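## Task

Take the yellow sponge off the counter and set it inside the bin marked N4 so no part of it sticks out past the bin's rim. The bins must not be moved. The robot must not tip over or be left leaning. The sponge has to stay there on its own, without the robot supporting it.

## Robot and tools

ROBOT. A Hello Robot Stretch 4 with one arm: an omni-wheel base, a lift on a vertical mast, a telescoping arm reaching forward, a three-joint wrist (yaw, pitch, roll) and a two-finger gripper. It stands about 1.6 m tall; the base rim lies within 0.23 m of the base origin. Cameras: head_camera, head_left_camera, head_right_camera (fisheye), wrist_camera. Loose objects may occasionally get a small nudge from outside.

FRAMES. Base frame: origin on the floor below the base centre, x ahead, y to the left, z up. hand_pose is reported in this frame (a point between the open fingertips) and may be slightly wrong. With all wrist joints at 0 the hand axes line up with the base axes. The odometry frame is the base frame where the scene began; base_odometry counts wheel rotation only, so slip shows as motion. Heading is positive leftward, -3.142 to 3.142.

execute_actions. Argument "actions": a list holding exactly one action, or empty (then it only reports state and images). Optional "cameras": list of camera names, ["all"], null or omitted for all, [] for none; an unknown name rejects the call. An action contains "base", "joints" or both, plus optional "pace" and "contact_limits"; or else only {"end_of_arm": "enable_torque"}, which re-powers wrist or gripper motors that shut off, holding them where they are. All motions in one action begin together.
- "base": one command only, an offset relative to where the base last reported itself. translate_m: straight travel in metres, forward positive, -2 to 2. strafe_m: sideways travel in metres, left positive, -2 to 2. rotate_rad: turn in place, radians, counter-clockwise (left) positive, -3.2 to 3.2.
- "joints": absolute targets keyed by name. lift_m 0 to 1.2 m; arm_m 0 to 0.55 m (extension); wrist_yaw_rad -1.134 to 4.276 (0 points ahead, positive left, about 3.14 stowed back, beyond 3.4 the arm may block it); wrist_pitch_rad -1.117 to 4.259 (0 level, 1.57 pointing down); wrist_roll_rad -1.117 to 4.259 (0 fingers level, positive turns clockwise viewed from behind); gripper_m -0.038 to 0.141 m fingertip gap (negative means fingers pressed together). Done tolerances: ±0.004 for lift, arm, gripper; ±0.02 yaw and roll; ±0.05 pitch. Out-of-range joint targets are clamped and flagged; any other bad value or unknown key rejects the whole call with no motion. A joint or base left out may still be driving toward an older target without the statuses showing it.
- "pace": "slow", "default" (if omitted), "fast", "max". Base speeds 0.1/0.3/0.4/0.6 m/s and 1/2/3/4 rad/s; with the lift above 0.2 these are reduced, down to 0.3 m/s and 1 rad/s at full height.
- "contact_limits": only {"arm_m": value}, 0 (gentlest) to 0.75 (firmest), default 0.5; how hard the arm may push before halting.
To unfold the wrist at the start, one action with lift_m 0.4 and wrist_yaw_rad 0 works.

wait: "seconds" 0 to 10; commands nothing, returns the same report as an empty action.
zoom_image: "camera" and "region" [x0, y0, x1, y1] in pixels of that camera's most recent full image, origin top-left, at most 504 by 504.
finished_scene: "scene" (1 or 2) closes that scene for good once the last command is held, reports success and gives the next task. The goal must hold at that moment. Answering without a tool call ends everything.

RESULTS. base_status and joint_status describe how each commanded motion ended: "done" (for the base, wheels turned the full amount even if slipping); "off_target" (stopped short, may keep pushing); "contact_stop_at_<key>" (hit something; the part holds, but lift, arm or wheels can go slack, so a loaded lift may sag or the base roll); "limit_stop_at_<name>"; "time_out"; "torque_fault" (a wrist/gripper motor maxed out and went limp until enable_torque). After any of these the old target is dropped. "limit_stop_at_tilt": leaning over 6 degrees, lift, arm and wheels go slack until it rights itself. "limit_stop_at_own_body": self-collision guard; moving away still works; risk rises with pitch below -0.2 combined with roll below -0.4 or above 4. on_its_own lists uncommanded effects; "held at" is the held target, not the actual position. If a stop is reported, later motion calls in the same reply are skipped.
lidar_m: 12 ranges in metres from the base origin, 30-degree sectors, first straight ahead then counter-clockwise (4th left, 7th behind, 10th right); "-" means nothing seen or closer than 0.25 m; sees from about 0.15 m up, so tabletops show; misses glass, thin legs, much behind. wrist_depth_mm: 7x7 grid of depth medians, 100 to 2000 mm, row by row from top left, "-" unknown; robot body appears. turned_by_wheels vs turned_by_imu differing by over ~0.1 rad means slip or collision; heading error is about their difference. base_tilt in degrees, forward and right positive, with a fixed offset up to ~1.5. motor_effort: percent of max, positive toward larger joint values, peak in brackets (noisy); wheel positives turn the base right. Effort off its rest range suggests pushing or a load.

GRIPPING. Command a gap smaller than the object; tighter squeezes harder and pulls it toward the wrist. Neither gripper_m nor "done" proves a grasp; a firm grip at commanded values of 0 or more shows in gripper effort. Fingertips pressed on a surface can jam; lift up. Calibration for each camera (K, distortion, T_world_to_cam in base frame) is supplied and may be slightly off, more so for the wrist camera.

AVOID. Turning or driving with over 1 kg held and arm_m above 0.2, especially at fast paces; pushing or pulling hard with the gripper high; shoving bins; dropping or slamming the sponge; pressing the gripper into things with base or arm moves (torque faults). The sponge must end fully inside the right bin, released.

Each tool is called after "Request:" as name([rows], argument=value, ...), one row to a line, values as JSON.

## Session

Request:
execute_actions(actions=[])

Scene clock: 0.00 s.
base_odometry: x=+0.000 y=+0.000 heading=+0.000 (m, m, rad; odometry frame)
turned_by_wheels: +0.000 (rad since the last result)
turned_by_imu: +0.000 (rad since the last result)
base_tilt: forward=+0.1 right=-0.2 (deg)
lidar_m: 2.57 2.44 2.41 1.59 1.25 1.22 1.36 1.52 0.82 0.90 1.43 2.45
base_status: not commanded
joint_positions: lift_m=+0.125 arm_m=-0.001 wrist_yaw_rad=+3.059 wrist_pitch_rad=+0.015 wrist_roll_rad=-0.005 gripper_m=+0.057
joint_status: not commanded
motor_effort: lift_m=+19 arm_m=+0 wrist_yaw_rad=-1 wrist_pitch_rad=-6 wrist_roll_rad=-1 gripper_m=-1 wheel_0=+0 wheel_1=+0 wheel_2=+0 (%)
hand_pose: x=-0.1104 y=+0.1108 z=+0.2993 quat_wxyz=(+0.041, -0.008, -0.002, +0.999) (m; base frame)
wrist_depth_mm: 138 247 1708 1499 1336 1182 1098 / 118 142 1708 1499 1336 1182 1078 / 114 141 1618 1499 1336 1182 1078 / 125 158 1661 1464 1308 1182 1060 / 137 1808 1708 1464 1308 1160 1060 / 1430 1537 219 1430 1138 1138 1060 / 960 878 809 158 778 891 878
pictures: head_camera, head_left_camera, head_right_camera, wrist_camera
Images, in order (width x height): head_camera 420x560, head_left_camera 420x672, head_right_camera 420x672, wrist_camera 616x392.

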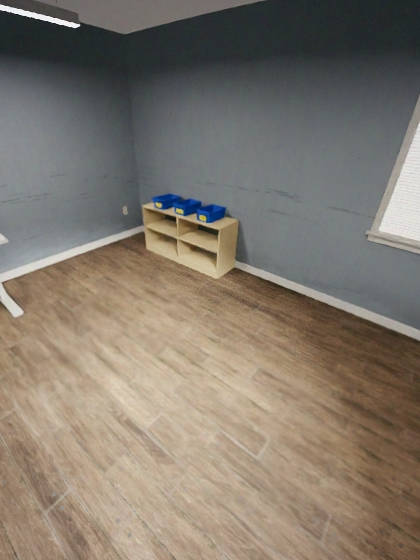

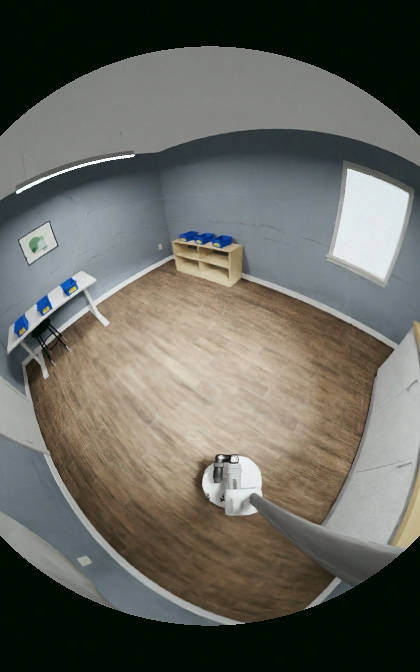

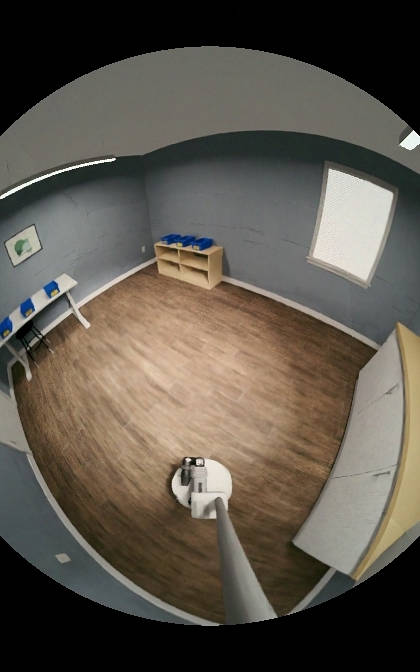

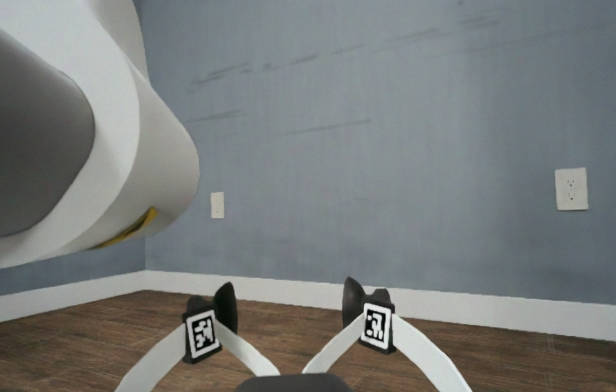

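Request:
zoom_image(camera="head_camera", region=[140, 185, 240, 235])

Request:
execute_actions([
  {"base":{"rotate_rad":-1.9},"joints":{"lift_m":0.9,"wrist_yaw_rad":0},"pace":"fast"},
])

Region (140, 185, 240, 235) of head_camera's 420x560 image, scaled by 5.040, with more detail than that image has.

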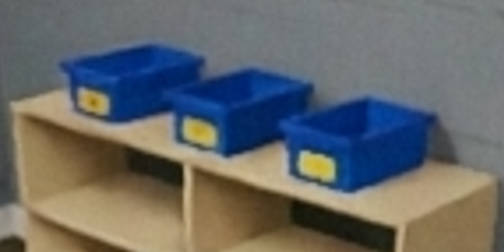

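Scene clock: 5.07 s.
base_odometry: x=+0.000 y=+0.000 heading=-1.900 (m, m, rad; odometry frame)
turned_by_wheels: -1.900 (rad since the last result)
turned_by_imu: -1.922 (rad since the last result)
base_tilt: forward=+0.0 right=-0.1 (deg)
lidar_m: 0.83 1.01 2.43 2.47 2.57 2.41 2.30 1.40 1.23 1.24 1.50 0.80
base_status: done
joint_positions: lift_m=+0.900 arm_m=-0.001 wrist_yaw_rad=+0.000 wrist_pitch_rad=+0.015 wrist_roll_rad=-0.005 gripper_m=+0.057
joint_status: all done
motor_effort: lift_m=+23(25) arm_m=+0(0) wrist_yaw_rad=-2(8) wrist_pitch_rad=-6(6) wrist_roll_rad=+0(1) gripper_m=-1(0) wheel_0=+1(7) wheel_1=+0(10) wheel_2=+0(6) (%)
hand_pose: x=+0.4584 y=-0.0874 z=+1.0737 quat_wxyz=(+1.000, -0.003, +0.007, +0.000) (m; base frame)
wrist_depth_mm: 1661 1537 1430 1308 1255 1182 1118 / 1618 1537 1430 1336 1229 1182 1138 / 1618 1499 1430 1336 1255 1182 1118 / 1618 1499 1397 1336 1229 1160 1118 / 1576 1499 1397 1336 1229 1160 1118 / 960 917 219 866 699 1138 1118 / 788 699 640 159 569 634 1118
pictures: head_camera, head_left_camera, head_right_camera, wrist_camera
camera_calibration (this result's frames):
wrist_camera: T_world_to_cam=[[-0.046473, -0.998568, -0.026501, -0.05266], [0.0327681, 0.0249915, -0.99915, 1.1288], [0.998382, -0.0473019, 0.0315598, -0.272261], [0, 0, 0, 1]] pos_world=[0.232384, -0.0936734, 1.13504]
Images, in order (width x height): head_camera 420x560, head_left_camera 420x672, head_right_camera 420x672, wrist_camera 616x392.

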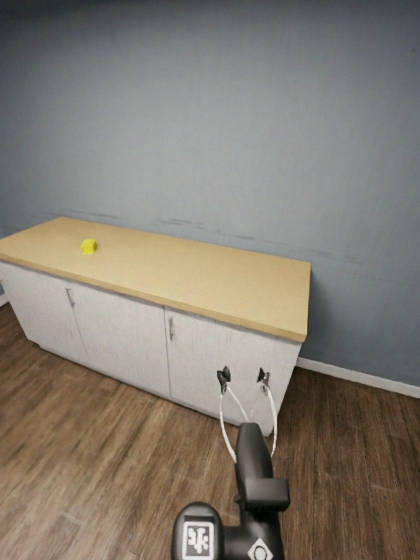

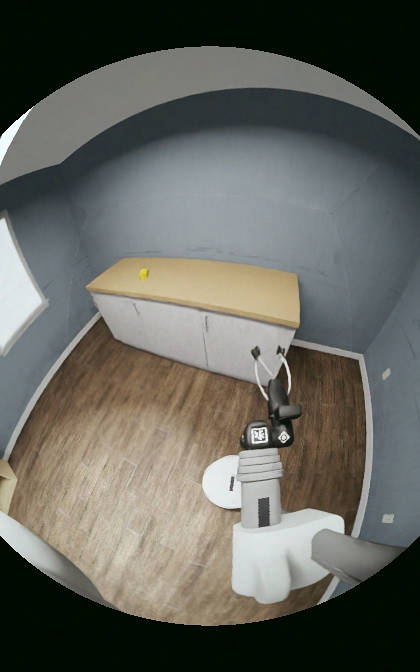

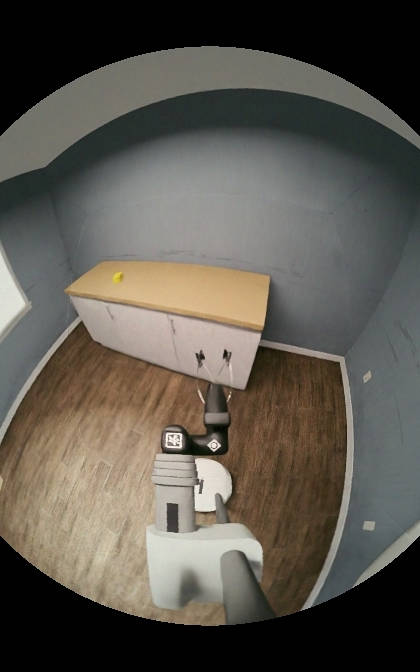

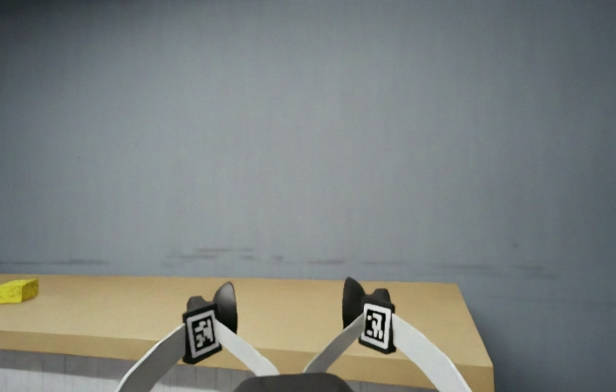

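Request:
execute_actions([
  {"base":{"strafe_m":0.82},"joints":{"gripper_m":0.14,"wrist_pitch_rad":0.5},"pace":"max"},
], cameras=["head_camera","wrist_camera"])

Scene clock: 9.30 s.
base_odometry: x=+0.776 y=-0.265 heading=-1.900 (m, m, rad; odometry frame)
turned_by_wheels: +0.000 (rad since the last result)
turned_by_imu: +0.003 (rad since the last result)
base_tilt: forward=+0.0 right=-0.3 (deg)
lidar_m: 1.11 1.35 1.66 1.70 1.78 2.95 2.53 2.26 2.03 2.02 1.23 1.08
base_status: done
joint_positions: lift_m=+0.900 arm_m=-0.001 wrist_yaw_rad=+0.000 wrist_pitch_rad=+0.502 wrist_roll_rad=-0.005 gripper_m=+0.140
joint_status: all done
motor_effort: lift_m=+23(23) arm_m=+0(0) wrist_yaw_rad=-1(2) wrist_pitch_rad=-5(5) wrist_roll_rad=+1(1) gripper_m=+1(1) wheel_0=+0(8) wheel_1=-1(13) wheel_2=+1(2) (%)
hand_pose: x=+0.4228 y=-0.0874 z=+0.9392 quat_wxyz=(+0.969, -0.002, +0.248, +0.001) (m; base frame)
wrist_depth_mm: 1661 1618 1499 1430 1336 1281 1229 / 1756 1078 1078 1060 1078 1060 1042 / 1863 1078 1008 946 891 831 778 / 1921 1182 1078 1008 960 878 831 / 1808 1281 1182 1098 1008 946 866 / 1576 209 1281 1182 1060 976 931 / 1308 1229 1229 147 1255 1060 1008
pictures: head_camera, wrist_camera
camera_calibration (this result's frames):
wrist_camera: T_world_to_cam=[[-0.0537142, -0.998555, -0.00157336, -0.0783015], [-0.438369, 0.0249964, -0.898447, 1.10028], [0.897189, -0.0475697, -0.439078, 0.25227], [0, 0, 0, 1]] pos_world=[0.251787, -0.0936909, 1.09918]
Images, in order (width x height): head_camera 420x560, wrist_camera 616x392.

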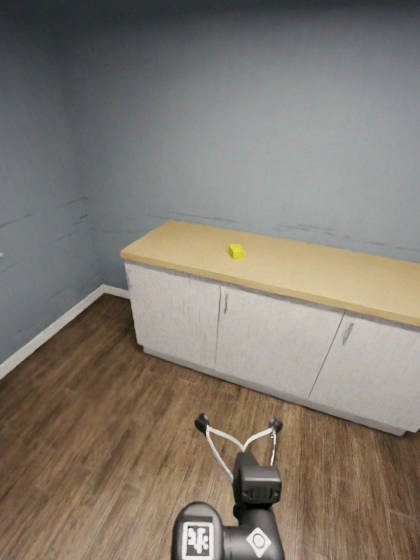

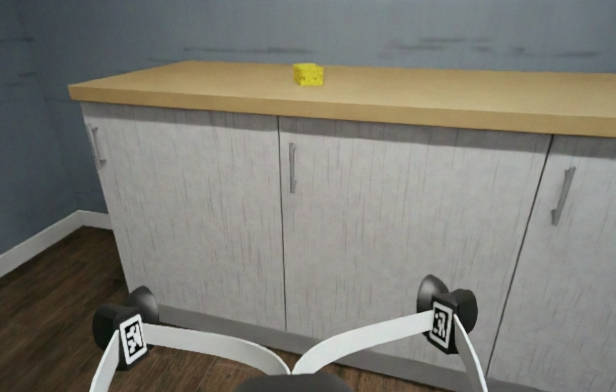

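Request:
execute_actions([
  {"base":{"translate_m":0.7},"joints":{"lift_m":1.0},"pace":"max"},
], cameras=[])

Request:
execute_actions([
  {"base":{"strafe_m":-0.067},"joints":{"arm_m":0.08},"pace":"fast"},
], cameras=["head_camera","wrist_camera"])

Scene clock: 12.90 s.
base_odometry: x=+0.550 y=-0.928 heading=-1.900 (m, m, rad; odometry frame)
turned_by_wheels: +0.000 (rad since the last result)
turned_by_imu: -0.004 (rad since the last result)
base_tilt: forward=+0.0 right=-0.2 (deg)
lidar_m: 0.44 0.54 1.43 1.45 1.77 2.52 3.37 2.53 2.24 0.81 0.50 0.43
base_status: done
joint_positions: lift_m=+1.000 arm_m=-0.001 wrist_yaw_rad=+0.000 wrist_pitch_rad=+0.502 wrist_roll_rad=-0.005 gripper_m=+0.140
joint_status: all done
motor_effort: lift_m=+21(26) arm_m=+0(0) wrist_yaw_rad=-1(2) wrist_pitch_rad=-5(6) wrist_roll_rad=+1(0) gripper_m=-2(2) wheel_0=-2(6) wheel_1=-1(4) wheel_2=+0(10) (%)
hand_pose: x=+0.4228 y=-0.0874 z=+1.0394 quat_wxyz=(+0.969, -0.002, +0.248, +0.001) (m; base frame)
wrist_depth_mm: 976 904 854 809 768 732 699 / 1042 960 917 866 820 768 732 / 1098 991 931 891 854 820 778 / 661 661 661 661 661 654 661 / 512 512 508 488 484 508 508 / 418 208 413 415 399 397 415 / 433 351 340 147 338 338 349
pictures: none
No camera images: the call's "cameras" was empty. Leave "cameras" out to get every camera's image.

Scene clock: 14.13 s.
base_odometry: x=+0.486 y=-0.906 heading=-1.900 (m, m, rad; odometry frame)
turned_by_wheels: +0.000 (rad since the last result)
turned_by_imu: +0.000 (rad since the last result)
base_tilt: forward=+0.0 right=+0.0 (deg)
lidar_m: 0.41 0.52 1.50 1.50 1.87 2.69 3.64 2.46 2.16 0.77 0.48 0.42
base_status: done
joint_positions: lift_m=+1.000 arm_m=+0.079 wrist_yaw_rad=+0.000 wrist_pitch_rad=+0.502 wrist_roll_rad=-0.005 gripper_m=+0.140
joint_status: all done
motor_effort: lift_m=+21(21) arm_m=+7(9) wrist_yaw_rad=-1(2) wrist_pitch_rad=-5(6) wrist_roll_rad=+1(0) gripper_m=+1(2) wheel_0=+1(7) wheel_1=+2(9) wheel_2=-1(0) (%)
hand_pose: x=+0.5026 y=-0.0874 z=+1.0393 quat_wxyz=(+0.969, -0.002, +0.248, +0.001) (m; base frame)
wrist_depth_mm: 854 809 759 715 683 647 627 / 917 866 809 768 723 691 654 / 991 891 866 820 768 723 691 / 661 661 654 654 654 654 654 / 512 508 508 449 508 504 504 / 415 208 415 387 399 397 413 / 351 330 329 146 338 338 349
pictures: head_camera, wrist_camera
camera_calibration (this result's frames):
wrist_camera: T_world_to_cam=[[-0.0535814, -0.998562, -0.0015657, -0.0739006], [-0.4385, 0.0249379, -0.898385, 1.22518], [0.897133, -0.0474502, -0.439206, 0.224819], [0, 0, 0, 1]] pos_world=[0.331588, -0.09368, 1.19931]
Images, in order (width x height): head_camera 420x560, wrist_camera 616x392.

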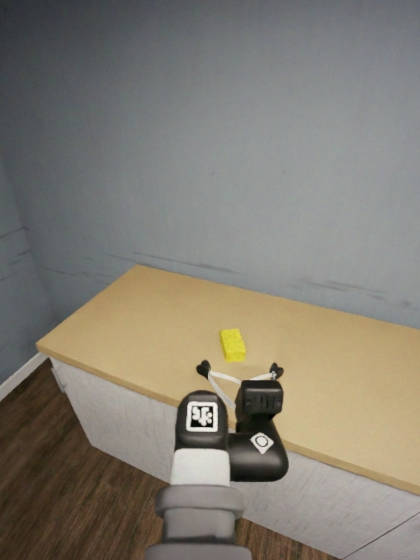

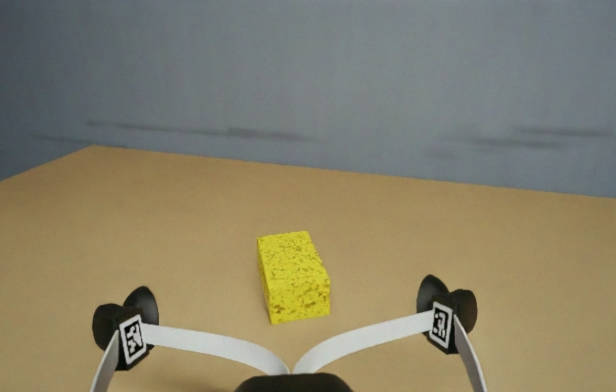

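Request:
execute_actions([
  {"joints":{"arm_m":0.255,"lift_m":0.9}},
], cameras=["head_camera","wrist_camera"])

Scene clock: 16.07 s.
base_odometry: x=+0.486 y=-0.906 heading=-1.900 (m, m, rad; odometry frame)
turned_by_wheels: +0.000 (rad since the last result)
turned_by_imu: +0.000 (rad since the last result)
base_tilt: forward=+0.0 right=-0.2 (deg)
lidar_m: 0.44 0.54 1.48 1.48 1.87 2.70 3.66 2.43 2.18 0.79 0.47 0.41
base_status: not commanded
joint_positions: lift_m=+0.900 arm_m=+0.254 wrist_yaw_rad=+0.000 wrist_pitch_rad=+0.502 wrist_roll_rad=-0.005 gripper_m=+0.140
joint_status: all done
motor_effort: lift_m=+17(19) arm_m=+7(8) wrist_yaw_rad=-1(1) wrist_pitch_rad=-5(5) wrist_roll_rad=+0(0) gripper_m=+3(1) wheel_0=+1(1) wheel_1=+2(2) wheel_2=-1(1) (%)
hand_pose: x=+0.6776 y=-0.0874 z=+0.9397 quat_wxyz=(+0.969, -0.002, +0.248, +0.001) (m; base frame)
wrist_depth_mm: 676 634 603 569 535 508 488 / 723 668 634 597 564 539 517 / 615 615 615 615 597 569 539 / 433 430 430 430 427 430 424 / 334 332 330 265 330 330 330 / 273 209 260 206 220 259 270 / 229 215 214 147 220 221 229
pictures: head_camera, wrist_camera
camera_calibration (this result's frames):
wrist_camera: T_world_to_cam=[[-0.0535611, -0.998563, -0.00156454, -0.0646899], [-0.438523, 0.0249291, -0.898374, 1.21239], [0.897123, -0.0474319, -0.439228, 0.0240856], [0, 0, 0, 1]] pos_world=[0.506587, -0.0936783, 1.09966]
Images, in order (width x height): head_camera 420x560, wrist_camera 616x392.

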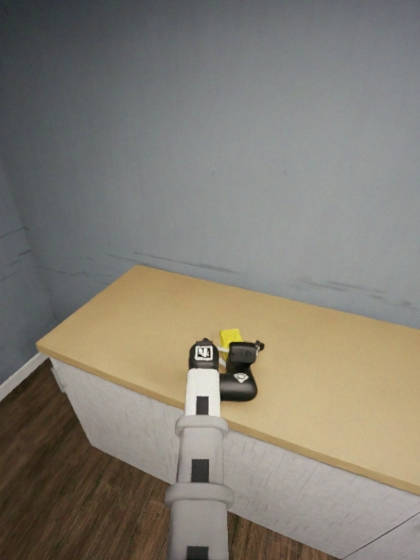

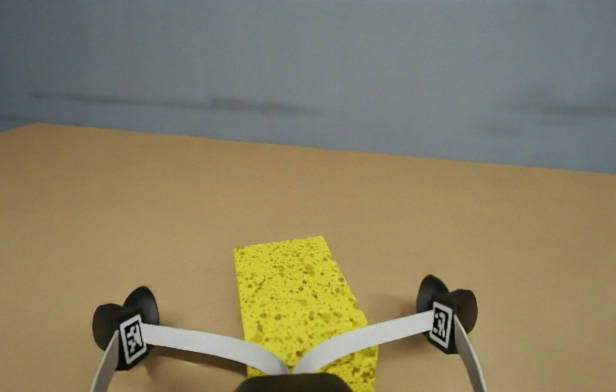

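Request:
execute_actions([
  {"joints":{"gripper_m":0.03}},
], cameras=["wrist_camera"])

Request:
execute_actions([
  {"joints":{"lift_m":1.0,"arm_m":0.15}},
], cameras=["wrist_camera"])

Scene clock: 18.30 s.
base_odometry: x=+0.486 y=-0.906 heading=-1.900 (m, m, rad; odometry frame)
turned_by_wheels: +0.000 (rad since the last result)
turned_by_imu: +0.000 (rad since the last result)
base_tilt: forward=+0.0 right=-0.2 (deg)
lidar_m: 0.43 0.53 1.49 1.50 1.86 2.69 3.65 2.46 2.18 0.78 0.48 0.41
base_status: not commanded
joint_positions: lift_m=+0.900 arm_m=+0.254 wrist_yaw_rad=+0.000 wrist_pitch_rad=+0.502 wrist_roll_rad=-0.005 gripper_m=+0.030
joint_status: all done
motor_effort: lift_m=+17(17) arm_m=+7(7) wrist_yaw_rad=-2(2) wrist_pitch_rad=-5(5) wrist_roll_rad=+0(0) gripper_m=-13(17) wheel_0=+1(1) wheel_1=+2(2) wheel_2=-1(1) (%)
hand_pose: x=+0.6776 y=-0.0874 z=+0.9397 quat_wxyz=(+0.969, -0.002, +0.248, +0.001) (m; base frame)
wrist_depth_mm: 676 634 597 559 535 508 488 / 715 676 634 603 569 544 517 / 609 609 609 621 591 569 544 / 433 433 430 430 430 427 427 / 334 332 332 246 330 330 330 / 272 270 206 200 211 268 270 / 229 215 180 168 213 220 228
pictures: wrist_camera
camera_calibration (this result's frames):
wrist_camera: T_world_to_cam=[[-0.053561, -0.998563, -0.00156441, -0.0646901], [-0.438523, 0.0249289, -0.898374, 1.21239], [0.897123, -0.0474318, -0.439228, 0.0240856], [0, 0, 0, 1]] pos_world=[0.506588, -0.0936783, 1.09966]
Images, in order (width x height): wrist_camera 616x392.

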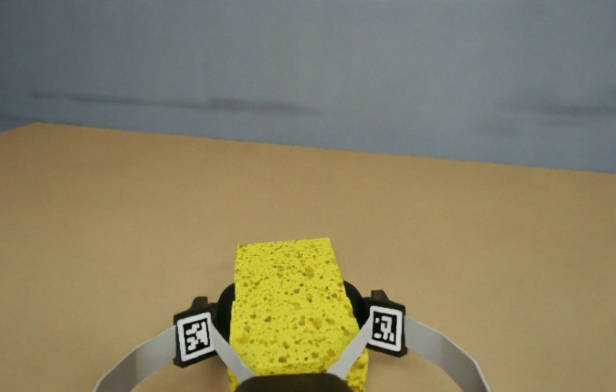

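Scene clock: 19.73 s.
base_odometry: x=+0.486 y=-0.906 heading=-1.900 (m, m, rad; odometry frame)
turned_by_wheels: +0.000 (rad since the last result)
turned_by_imu: +0.000 (rad since the last result)
base_tilt: forward=+0.0 right=-0.3 (deg)
lidar_m: 0.43 0.53 1.48 1.52 1.87 2.70 3.65 2.47 2.18 0.77 0.47 0.42
base_status: not commanded
joint_positions: lift_m=+1.000 arm_m=+0.151 wrist_yaw_rad=+0.000 wrist_pitch_rad=+0.502 wrist_roll_rad=-0.005 gripper_m=+0.030
joint_status: all done
motor_effort: lift_m=+23(24) arm_m=-7(8) wrist_yaw_rad=-1(2) wrist_pitch_rad=-5(6) wrist_roll_rad=+0(0) gripper_m=-14(11) wheel_0=+1(1) wheel_1=+2(2) wheel_2=-1(1) (%)
hand_pose: x=+0.5750 y=-0.0874 z=+1.0391 quat_wxyz=(+0.969, -0.002, +0.248, +0.001) (m; base frame)
wrist_depth_mm: 778 741 691 654 621 591 569 / 842 778 741 699 661 621 603 / 891 842 788 741 691 661 634 / 654 661 654 654 654 683 661 / 508 508 508 246 504 508 504 / 415 413 205 200 211 413 410 / 349 329 179 168 327 338 347
pictures: wrist_camera
camera_calibration (this result's frames):
wrist_camera: T_world_to_cam=[[-0.0537775, -0.998552, -0.0015527, -0.0699696], [-0.438712, 0.0250238, -0.898279, 1.25676], [0.897017, -0.047626, -0.439422, 0.160021], [0, 0, 0, 1]] pos_world=[0.404051, -0.093696, 1.19913]
Images, in order (width x height): wrist_camera 616x392.

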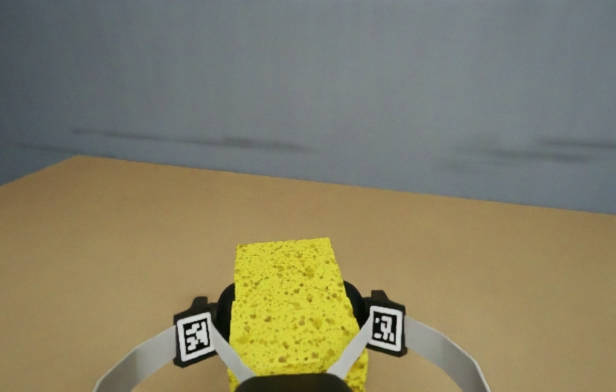

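Request:
execute_actions([
  {"base":{"rotate_rad":2.85},"joints":{"arm_m":0.0},"pace":"fast"},
], cameras=[])

Request:
execute_actions([
  {"base":{"translate_m":1.7},"pace":"max"},
])

Scene clock: 23.07 s.
base_odometry: x=+0.486 y=-0.906 heading=+0.950 (m, m, rad; odometry frame)
turned_by_wheels: +2.850 (rad since the last result)
turned_by_imu: +2.882 (rad since the last result)
base_tilt: forward=-0.1 right=-0.3 (deg)
lidar_m: 2.89 2.97 2.23 2.16 0.56 0.43 0.40 0.49 0.67 1.51 1.59 2.22
base_status: done
joint_positions: lift_m=+1.000 arm_m=+0.001 wrist_yaw_rad=+0.000 wrist_pitch_rad=+0.502 wrist_roll_rad=-0.005 gripper_m=+0.030
joint_status: all done
motor_effort: lift_m=+22(23) arm_m=-7(8) wrist_yaw_rad=-1(1) wrist_pitch_rad=-6(6) wrist_roll_rad=+0(0) gripper_m=-13(15) wheel_0=-1(4) wheel_1=+1(4) wheel_2=-1(7) (%)
hand_pose: x=+0.4251 y=-0.0874 z=+1.0392 quat_wxyz=(+0.969, -0.002, +0.248, +0.001) (m; base frame)
wrist_depth_mm: - - - - - - - / - - - - - - - / - - - - - - 1808 / - - - - - - 1863 / - - - 245 - - 1921 / 1708 1708 206 200 211 1708 1708 / 1464 1336 180 168 1366 1397 1464
pictures: none
No camera images: the call's "cameras" was empty. Leave "cameras" out to get every camera's image.

Scene clock: 29.27 s.
base_odometry: x=+1.475 y=+0.477 heading=+0.950 (m, m, rad; odometry frame)
turned_by_wheels: +0.000 (rad since the last result)
turned_by_imu: -0.009 (rad since the last result)
base_tilt: forward=+0.1 right=-0.2 (deg)
lidar_m: 1.23 1.19 1.66 2.11 2.21 2.19 2.15 2.21 1.65 1.22 1.28 1.79
base_status: done
joint_positions: lift_m=+1.000 arm_m=+0.001 wrist_yaw_rad=+0.000 wrist_pitch_rad=+0.502 wrist_roll_rad=-0.005 gripper_m=+0.030
joint_status: not commanded
motor_effort: lift_m=+22(22) arm_m=-7(7) wrist_yaw_rad=-1(2) wrist_pitch_rad=-6(6) wrist_roll_rad=+0(1) gripper_m=-10(11) wheel_0=+0(4) wheel_1=+0(7) wheel_2=+1(10) (%)
hand_pose: x=+0.4250 y=-0.0874 z=+1.0392 quat_wxyz=(+0.969, -0.002, +0.248, +0.001) (m; base frame)
wrist_depth_mm: 1537 1499 1537 1537 1576 1576 1618 / 1618 1618 1618 1661 1618 1708 1708 / 1229 1537 1756 1756 1756 1808 1808 / 1025 1160 1863 1863 1863 1921 1983 / 1921 1921 1921 246 - - - / 1708 1661 206 199 211 1661 1618 / 1430 1308 179 168 1336 1397 1430
pictures: head_camera, head_left_camera, head_right_camera, wrist_camera
camera_calibration (this result's frames):
wrist_camera: T_world_to_cam=[[-0.0535977, -0.998561, -0.00156072, -0.0780583], [-0.438648, 0.0249484, -0.898312, 1.19106], [0.897059, -0.0474628, -0.439354, 0.294543], [0, 0, 0, 1]] pos_world=[0.254052, -0.0936814, 1.19923]
Images, in order (width x height): head_camera 420x560, head_left_camera 420x672, head_right_camera 420x672, wrist_camera 616x392.

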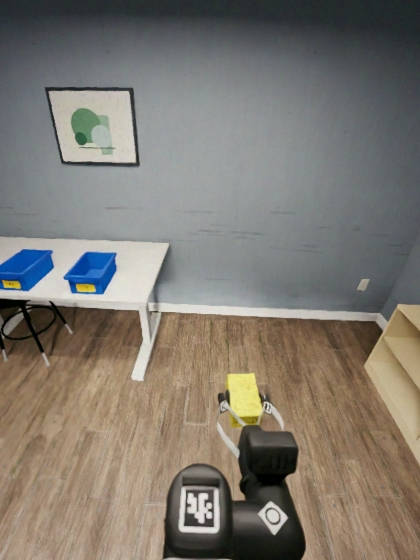

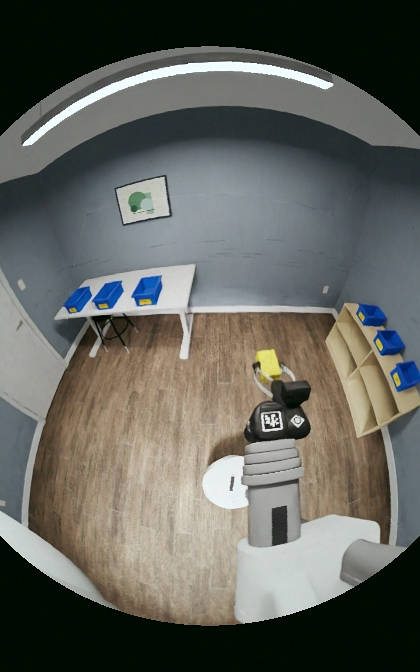

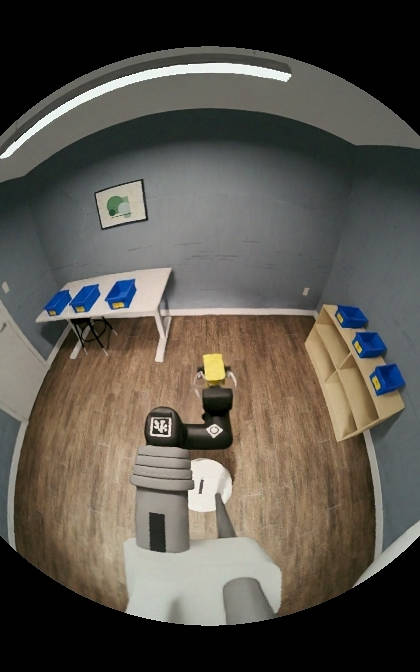

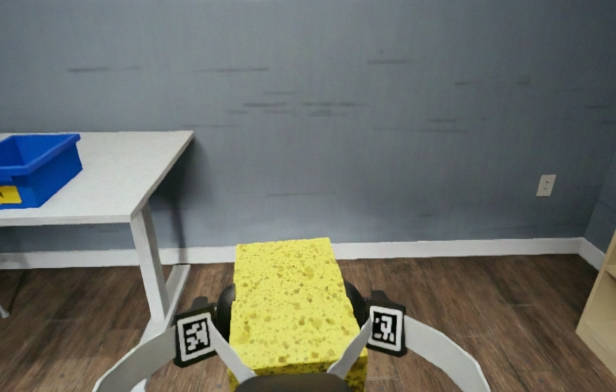

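Request:
zoom_image(camera="head_camera", region=[0, 245, 120, 305])

Request:
zoom_image(camera="head_right_camera", region=[320, 300, 420, 400])

Request:
zoom_image(camera="head_left_camera", region=[55, 270, 175, 320])

Region (0, 245, 120, 305) of head_camera's 420x560 image, scaled by 4.200, with more detail than that image has.

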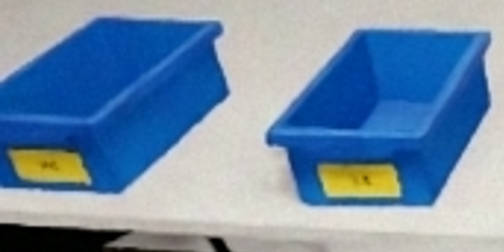

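Region (320, 300, 420, 400) of head_right_camera's 420x672 image, scaled by 5.040, with more detail than that image has.

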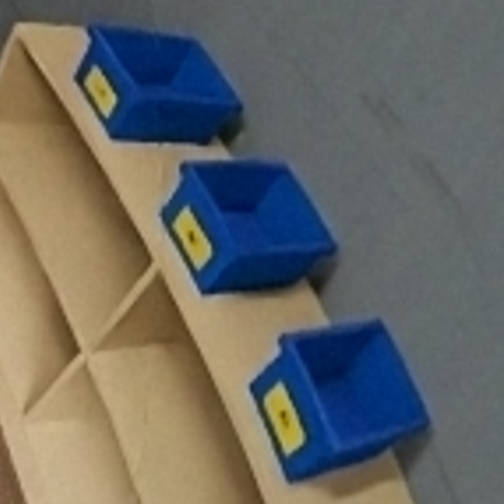

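Region (55, 270, 175, 320) of head_left_camera's 420x672 image, scaled by 4.200, with more detail than that image has; it fills the top 210 rows of this view, and the rest is white.

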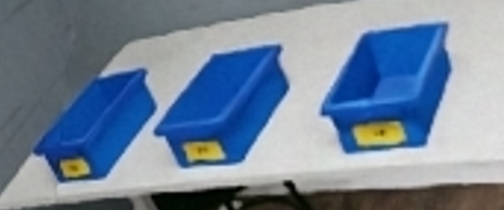

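Request:
execute_actions([
  {"joints":{"wrist_yaw_rad":-1.13},"base":{"rotate_rad":-0.3}},
], cameras=["wrist_camera","head_camera"])

Scene clock: 31.93 s.
base_odometry: x=+1.475 y=+0.477 heading=+0.650 (m, m, rad; odometry frame)
turned_by_wheels: -0.300 (rad since the last result)
turned_by_imu: -0.304 (rad since the last result)
base_tilt: forward=+0.1 right=-0.2 (deg)
lidar_m: 1.95 1.20 1.33 2.09 2.11 2.46 2.14 2.13 1.88 1.60 1.21 1.41
base_status: done
joint_positions: lift_m=+1.000 arm_m=+0.001 wrist_yaw_rad=-1.125 wrist_pitch_rad=+0.502 wrist_roll_rad=-0.005 gripper_m=+0.030
joint_status: all done
joint sent to its limit — the command would take wrist_yaw_rad past its lower limit, so that joint was sent only as far as its limit.
motor_effort: lift_m=+22(22) arm_m=-7(7) wrist_yaw_rad=-2(8) wrist_pitch_rad=-6(5) wrist_roll_rad=+0(1) gripper_m=-12(13) wheel_0=+1(5) wheel_1=+0(4) wheel_2=+0(5) (%)
hand_pose: x=+0.2023 y=-0.2659 z=+1.0392 quat_wxyz=(+0.820, +0.130, +0.211, -0.516) (m; base frame)
wrist_depth_mm: 1430 1430 1366 1336 1308 1308 1281 / 1537 1499 1464 1397 1397 1366 1336 / 1576 1537 1499 1499 1464 1464 1397 / 1336 1308 1281 1537 1576 1537 1537 / 1537 1499 1464 245 1756 1661 1618 / 1576 1537 205 200 211 1708 1661 / 1464 1366 180 168 1336 1397 1430
pictures: head_camera, wrist_camera
camera_calibration (this result's frames):
wrist_camera: T_world_to_cam=[[-0.924018, -0.382347, -0.00155874, 0.0717441], [-0.166692, 0.406507, -0.898313, 1.14425], [0.3441, -0.829797, -0.439354, 0.389724], [0, 0, 0, 1]] pos_world=[0.122926, -0.114324, 1.19923]
Images, in order (width x height): head_camera 420x560, wrist_camera 616x392.

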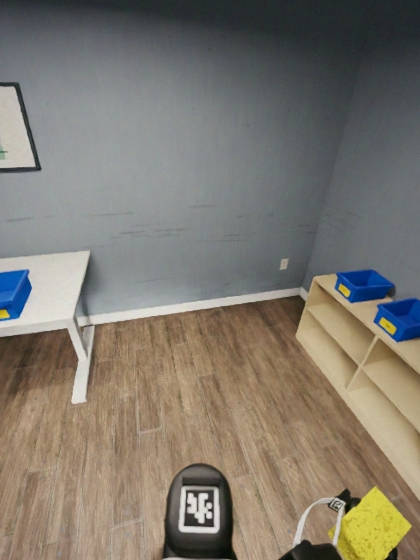

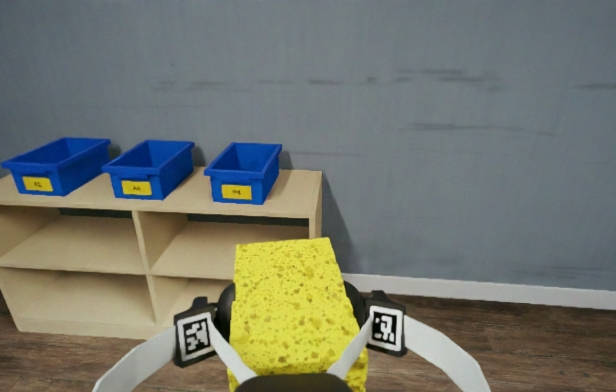

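Request:
zoom_image(camera="wrist_camera", region=[0, 130, 300, 215])

Request:
zoom_image(camera="wrist_camera", region=[110, 170, 270, 210])

Region (0, 130, 300, 215) of wrist_camera's 616x392 image, scaled by 1.680; it fills the top 143 rows of this view, and the rest is white.

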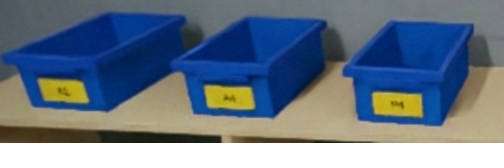

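Region (110, 170, 270, 210) of wrist_camera's 616x392 image, scaled by 3.150; it fills the top 126 rows of this view, and the rest is white.

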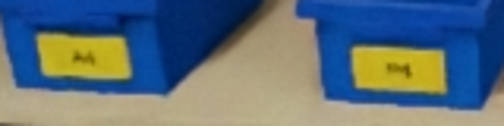

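Request:
execute_actions([
  {"joints":{"wrist_yaw_rad":-0.437,"lift_m":0.82},"base":{"rotate_rad":-0.85},"pace":"fast"},
], cameras=[])

Request:
execute_actions([
  {"base":{"translate_m":0.75},"pace":"max"},
], cameras=["wrist_camera","head_camera"])

Scene clock: 34.30 s.
base_odometry: x=+1.475 y=+0.477 heading=-0.200 (m, m, rad; odometry frame)
turned_by_wheels: -0.850 (rad since the last result)
turned_by_imu: -0.860 (rad since the last result)
base_tilt: forward=+0.0 right=-0.1 (deg)
lidar_m: 1.24 1.60 1.93 1.20 1.51 2.10 2.19 2.25 2.11 2.18 1.70 1.21
base_status: done
joint_positions: lift_m=+0.820 arm_m=+0.001 wrist_yaw_rad=-0.437 wrist_pitch_rad=+0.502 wrist_roll_rad=-0.005 gripper_m=+0.030
joint_status: all done
motor_effort: lift_m=+18(20) arm_m=-7(7) wrist_yaw_rad=-1(5) wrist_pitch_rad=-6(6) wrist_roll_rad=+0(0) gripper_m=-14(11) wheel_0=-1(4) wheel_1=-1(3) wheel_2=+0(7) (%)
hand_pose: x=+0.3642 y=-0.1862 z=+0.8596 quat_wxyz=(+0.946, +0.051, +0.243, -0.209) (m; base frame)
wrist_depth_mm: 1205 1229 1255 1281 1281 1308 1308 / 1281 1281 1336 1308 1336 1366 1397 / 1138 1098 1366 1430 1464 1464 1464 / 1118 1430 1430 1499 1576 1576 1618 / 1182 1229 1281 246 1661 1661 1708 / 1281 1336 205 200 211 1430 1464 / 1229 1160 180 168 1138 1182 1205
pictures: none
No camera images: the call's "cameras" was empty. Leave "cameras" out to get every camera's image.

Scene clock: 37.60 s.
base_odometry: x=+2.210 y=+0.328 heading=-0.200 (m, m, rad; odometry frame)
turned_by_wheels: +0.000 (rad since the last result)
turned_by_imu: -0.004 (rad since the last result)
base_tilt: forward=+0.0 right=-0.3 (deg)
lidar_m: 0.52 0.70 1.60 1.62 1.34 2.59 2.86 2.62 2.46 1.45 0.98 0.54
base_status: done
joint_positions: lift_m=+0.820 arm_m=+0.001 wrist_yaw_rad=-0.437 wrist_pitch_rad=+0.502 wrist_roll_rad=-0.005 gripper_m=+0.030
joint_status: not commanded
motor_effort: lift_m=+18(18) arm_m=-6(7) wrist_yaw_rad=-2(2) wrist_pitch_rad=-6(6) wrist_roll_rad=+2(2) gripper_m=-9(12) wheel_0=-1(4) wheel_1=-1(8) wheel_2=+1(9) (%)
hand_pose: x=+0.3642 y=-0.1862 z=+0.8595 quat_wxyz=(+0.946, +0.051, +0.243, -0.209) (m; base frame)
wrist_depth_mm: 615 621 627 640 654 661 668 / 654 661 676 683 683 699 707 / 699 699 715 723 732 750 759 / 715 732 699 778 798 798 809 / 634 597 691 246 842 854 878 / 569 433 205 199 211 931 960 / 492 466 180 168 477 976 1025
pictures: head_camera, wrist_camera
camera_calibration (this result's frames):
wrist_camera: T_world_to_cam=[[-0.471187, -0.882032, -0.00155771, -0.00648215], [-0.386877, 0.208259, -0.898306, 1.02069], [0.792659, -0.422668, -0.439367, 0.233594], [0, 0, 0, 1]] pos_world=[0.206668, -0.119553, 1.01952]
Images, in order (width x height): head_camera 420x560, wrist_camera 616x392.

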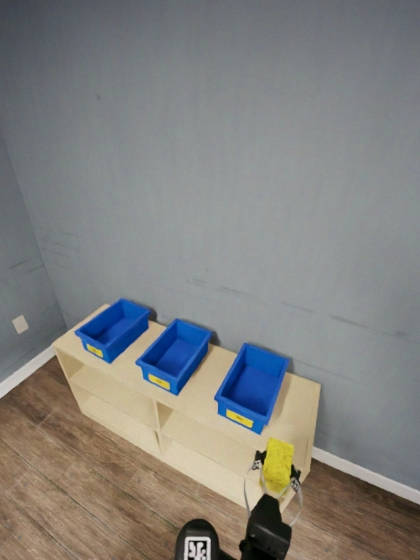

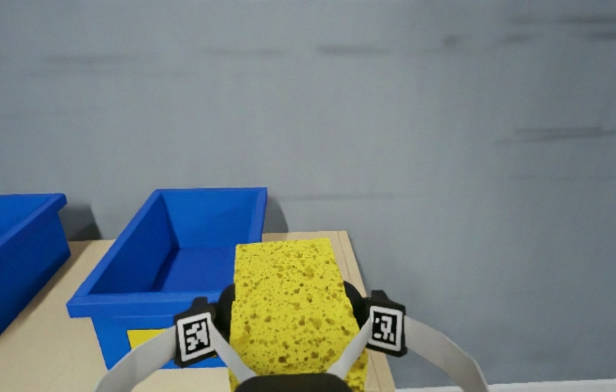

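Request:
zoom_image(camera="head_camera", region=[200, 335, 300, 440])

Request:
zoom_image(camera="head_camera", region=[70, 320, 200, 400])

Region (200, 335, 300, 440) of head_camera's 420x560 image, scaled by 4.800, with more detail than that image has; it fills the left 480 columns of this view, and the rest is white.

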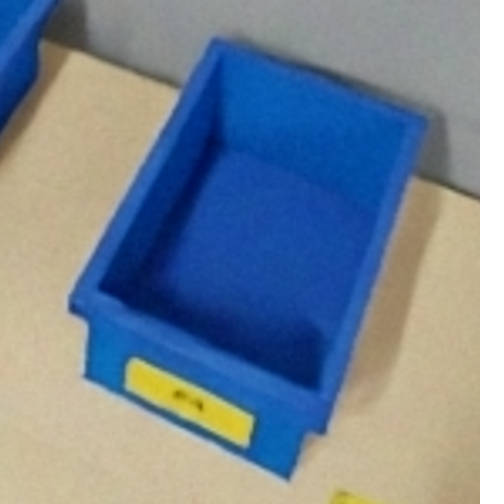

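Region (70, 320, 200, 400) of head_camera's 420x560 image, scaled by 3.877, with more detail than that image has; it fills the top 310 rows of this view, and the rest is white.

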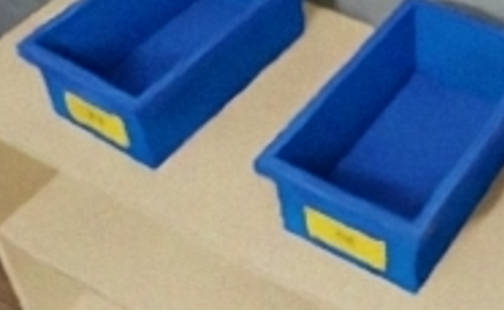

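Request:
execute_actions([
  {"joints":{"wrist_yaw_rad":-0.1,"wrist_pitch_rad":0.85}},
], cameras=["wrist_camera"])

Scene clock: 38.63 s.
base_odometry: x=+2.210 y=+0.328 heading=-0.200 (m, m, rad; odometry frame)
turned_by_wheels: +0.000 (rad since the last result)
turned_by_imu: +0.000 (rad since the last result)
base_tilt: forward=+0.1 right=-0.2 (deg)
lidar_m: 0.55 0.69 1.60 1.59 1.30 2.59 2.87 2.62 2.45 1.43 0.98 0.51
base_status: not commanded
joint_positions: lift_m=+0.820 arm_m=+0.001 wrist_yaw_rad=-0.100 wrist_pitch_rad=+0.851 wrist_roll_rad=-0.005 gripper_m=+0.030
joint_status: all done
motor_effort: lift_m=+18(18) arm_m=-7(7) wrist_yaw_rad=+0(4) wrist_pitch_rad=-3(4) wrist_roll_rad=+0(0) gripper_m=-15(17) wheel_0=+0(1) wheel_1=-1(1) wheel_2=+0(1) (%)
hand_pose: x=+0.3525 y=-0.1060 z=+0.7814 quat_wxyz=(+0.910, +0.018, +0.412, -0.045) (m; base frame)
wrist_depth_mm: 691 683 723 654 634 615 585 / 559 574 676 661 668 676 640 / 549 569 512 445 603 661 699 / 597 539 512 484 521 549 778 / 788 741 759 245 477 480 878 / 991 904 205 200 211 609 1008 / 946 917 180 168 640 960 976
pictures: wrist_camera
camera_calibration (this result's frames):
wrist_camera: T_world_to_cam=[[-0.150752, -0.988427, 0.0169067, -0.08006], [-0.713445, 0.0969423, -0.693973, 0.872889], [0.684303, -0.11668, -0.719803, 0.532219], [0, 0, 0, 1]] pos_world=[0.24649, -0.101654, 0.990207]
Images, in order (width x height): wrist_camera 616x392.

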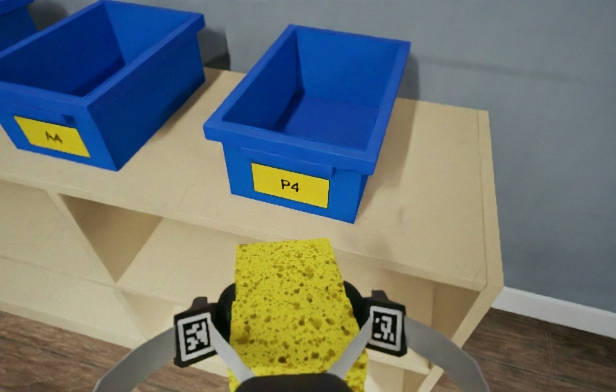

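Request:
execute_actions([
  {"joints":{"wrist_yaw_rad":0.5,"wrist_pitch_rad":0.6}},
], cameras=["wrist_camera"])

Scene clock: 39.70 s.
base_odometry: x=+2.210 y=+0.328 heading=-0.200 (m, m, rad; odometry frame)
turned_by_wheels: +0.000 (rad since the last result)
turned_by_imu: +0.000 (rad since the last result)
base_tilt: forward=-0.1 right=-0.2 (deg)
lidar_m: 0.55 0.70 1.60 1.59 1.31 2.58 2.85 2.61 2.44 1.46 0.97 0.53
base_status: not commanded
joint_positions: lift_m=+0.820 arm_m=+0.001 wrist_yaw_rad=+0.500 wrist_pitch_rad=+0.602 wrist_roll_rad=-0.005 gripper_m=+0.030
joint_status: all done
motor_effort: lift_m=+18(18) arm_m=-7(7) wrist_yaw_rad=-1(5) wrist_pitch_rad=-6(10) wrist_roll_rad=+0(0) gripper_m=-15(13) wheel_0=-1(0) wheel_1=-1(1) wheel_2=+1(0) (%)
hand_pose: x=+0.4226 y=+0.0372 z=+0.8349 quat_wxyz=(+0.925, -0.076, +0.287, +0.237) (m; base frame)
wrist_depth_mm: 1229 1397 1281 931 759 634 549 / 1281 1464 1281 976 798 668 574 / 1336 1464 809 831 768 683 597 / 1430 1537 798 621 627 699 569 / 1464 1537 1025 245 597 484 559 / 1281 1308 206 200 211 404 517 / 1118 1078 180 168 436 392 338
pictures: wrist_camera
camera_calibration (this result's frames):
wrist_camera: T_world_to_cam=[[0.431417, -0.902145, 0.00381466, -0.167165], [-0.47388, -0.230209, -0.849966, 0.987396], [0.76767, 0.364882, -0.526824, 0.325219], [0, 0, 0, 1]] pos_world=[0.290363, -0.0421657, 1.01122]
Images, in order (width x height): wrist_camera 616x392.

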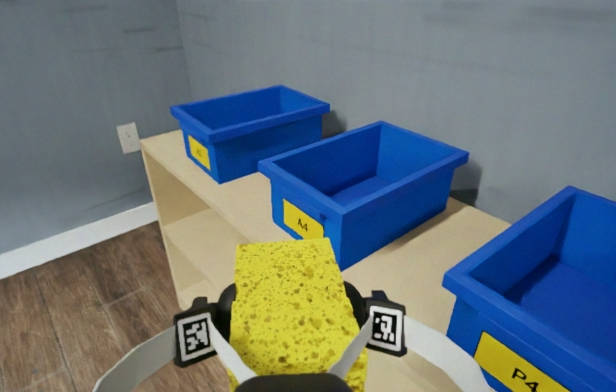

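Request:
zoom_image(camera="wrist_camera", region=[170, 125, 240, 185])

Region (170, 125, 240, 185) of wrist_camera's 616x392 image, scaled by 7.200; it fills the top 432 rows of this view, and the rest is white.

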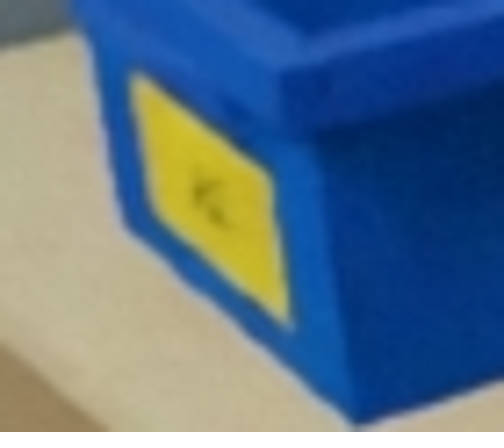

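Request:
execute_actions([
  {"joints":{"wrist_yaw_rad":0.0,"wrist_pitch_rad":0.5,"lift_m":0.9},"base":{"rotate_rad":1.16},"pace":"fast"},
], cameras=[])

Request:
execute_actions([
  {"base":{"strafe_m":1.85},"pace":"max"},
], cameras=["wrist_camera","head_camera"])

Scene clock: 41.97 s.
base_odometry: x=+2.210 y=+0.328 heading=+0.960 (m, m, rad; odometry frame)
turned_by_wheels: +1.160 (rad since the last result)
turned_by_imu: +1.173 (rad since the last result)
base_tilt: forward=+0.0 right=-0.1 (deg)
lidar_m: 1.60 1.41 1.32 2.77 2.95 2.55 2.47 1.28 0.53 0.51 0.55 0.79
base_status: done
joint_positions: lift_m=+0.900 arm_m=+0.001 wrist_yaw_rad=+0.000 wrist_pitch_rad=+0.502 wrist_roll_rad=-0.005 gripper_m=+0.030
joint_status: all done
motor_effort: lift_m=+22(23) arm_m=-7(7) wrist_yaw_rad=-2(6) wrist_pitch_rad=-6(9) wrist_roll_rad=+1(1) gripper_m=-15(12) wheel_0=+0(7) wheel_1=+1(3) wheel_2=+1(7) (%)
hand_pose: x=+0.4250 y=-0.0874 z=+0.9392 quat_wxyz=(+0.969, -0.002, +0.248, +0.001) (m; base frame)
wrist_depth_mm: 1229 1255 1255 1255 1281 1281 1182 / 1336 1336 1336 1336 1336 1366 1182 / 1366 1397 1430 1430 1430 1430 1182 / 1499 1499 1537 1537 1537 1537 1138 / 1576 1618 1576 246 1661 1025 750 / 1576 1618 205 200 211 1042 699 / 1336 1229 180 168 1255 904 891
pictures: none
No camera images: the call's "cameras" was empty. Leave "cameras" out to get every camera's image.

Scene clock: 48.03 s.
base_odometry: x=+0.695 y=+1.389 heading=+0.960 (m, m, rad; odometry frame)
turned_by_wheels: +0.000 (rad since the last result)
turned_by_imu: +0.008 (rad since the last result)
base_tilt: forward=-0.1 right=-0.2 (deg)
lidar_m: 0.87 0.92 0.96 0.92 1.01 1.42 2.38 2.53 2.84 2.37 2.30 0.91
base_status: done
joint_positions: lift_m=+0.900 arm_m=+0.001 wrist_yaw_rad=+0.000 wrist_pitch_rad=+0.502 wrist_roll_rad=-0.005 gripper_m=+0.030
joint_status: not commanded
motor_effort: lift_m=+22(22) arm_m=-6(7) wrist_yaw_rad=-1(2) wrist_pitch_rad=-6(6) wrist_roll_rad=-1(0) gripper_m=-11(11) wheel_0=+1(10) wheel_1=+0(11) wheel_2=+1(3) (%)
hand_pose: x=+0.4250 y=-0.0874 z=+0.9392 quat_wxyz=(+0.969, -0.002, +0.248, +0.001) (m; base frame)
wrist_depth_mm: 1308 1336 1308 1336 1336 1366 1336 / 1366 1397 1397 1430 1430 1430 1430 / 1397 976 1229 991 1138 946 1499 / 750 768 809 759 854 768 809 / 1397 946 931 245 1708 1708 1756 / 1499 1308 205 200 211 1499 1576 / 1336 1078 179 168 1255 1281 1308
pictures: head_camera, wrist_camera
camera_calibration (this result's frames):
wrist_camera: T_world_to_cam=[[-0.0536843, -0.998557, -0.00156093, -0.078202], [-0.438625, 0.0249855, -0.898323, 1.10119], [0.897065, -0.0475412, -0.439333, 0.250614], [0, 0, 0, 1]] pos_world=[0.253993, -0.0936885, 1.0992]
Images, in order (width x height): head_camera 420x560, wrist_camera 616x392.

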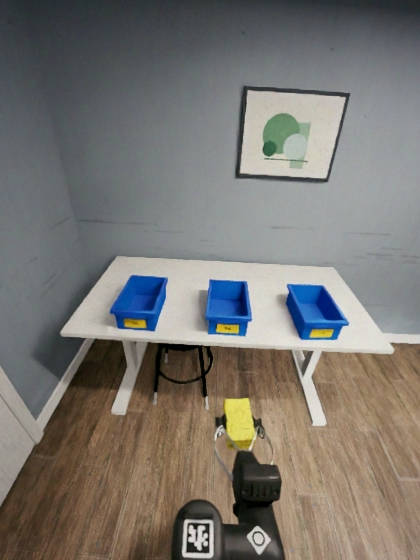

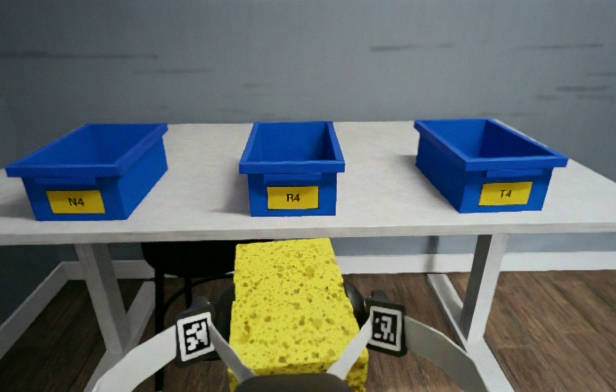

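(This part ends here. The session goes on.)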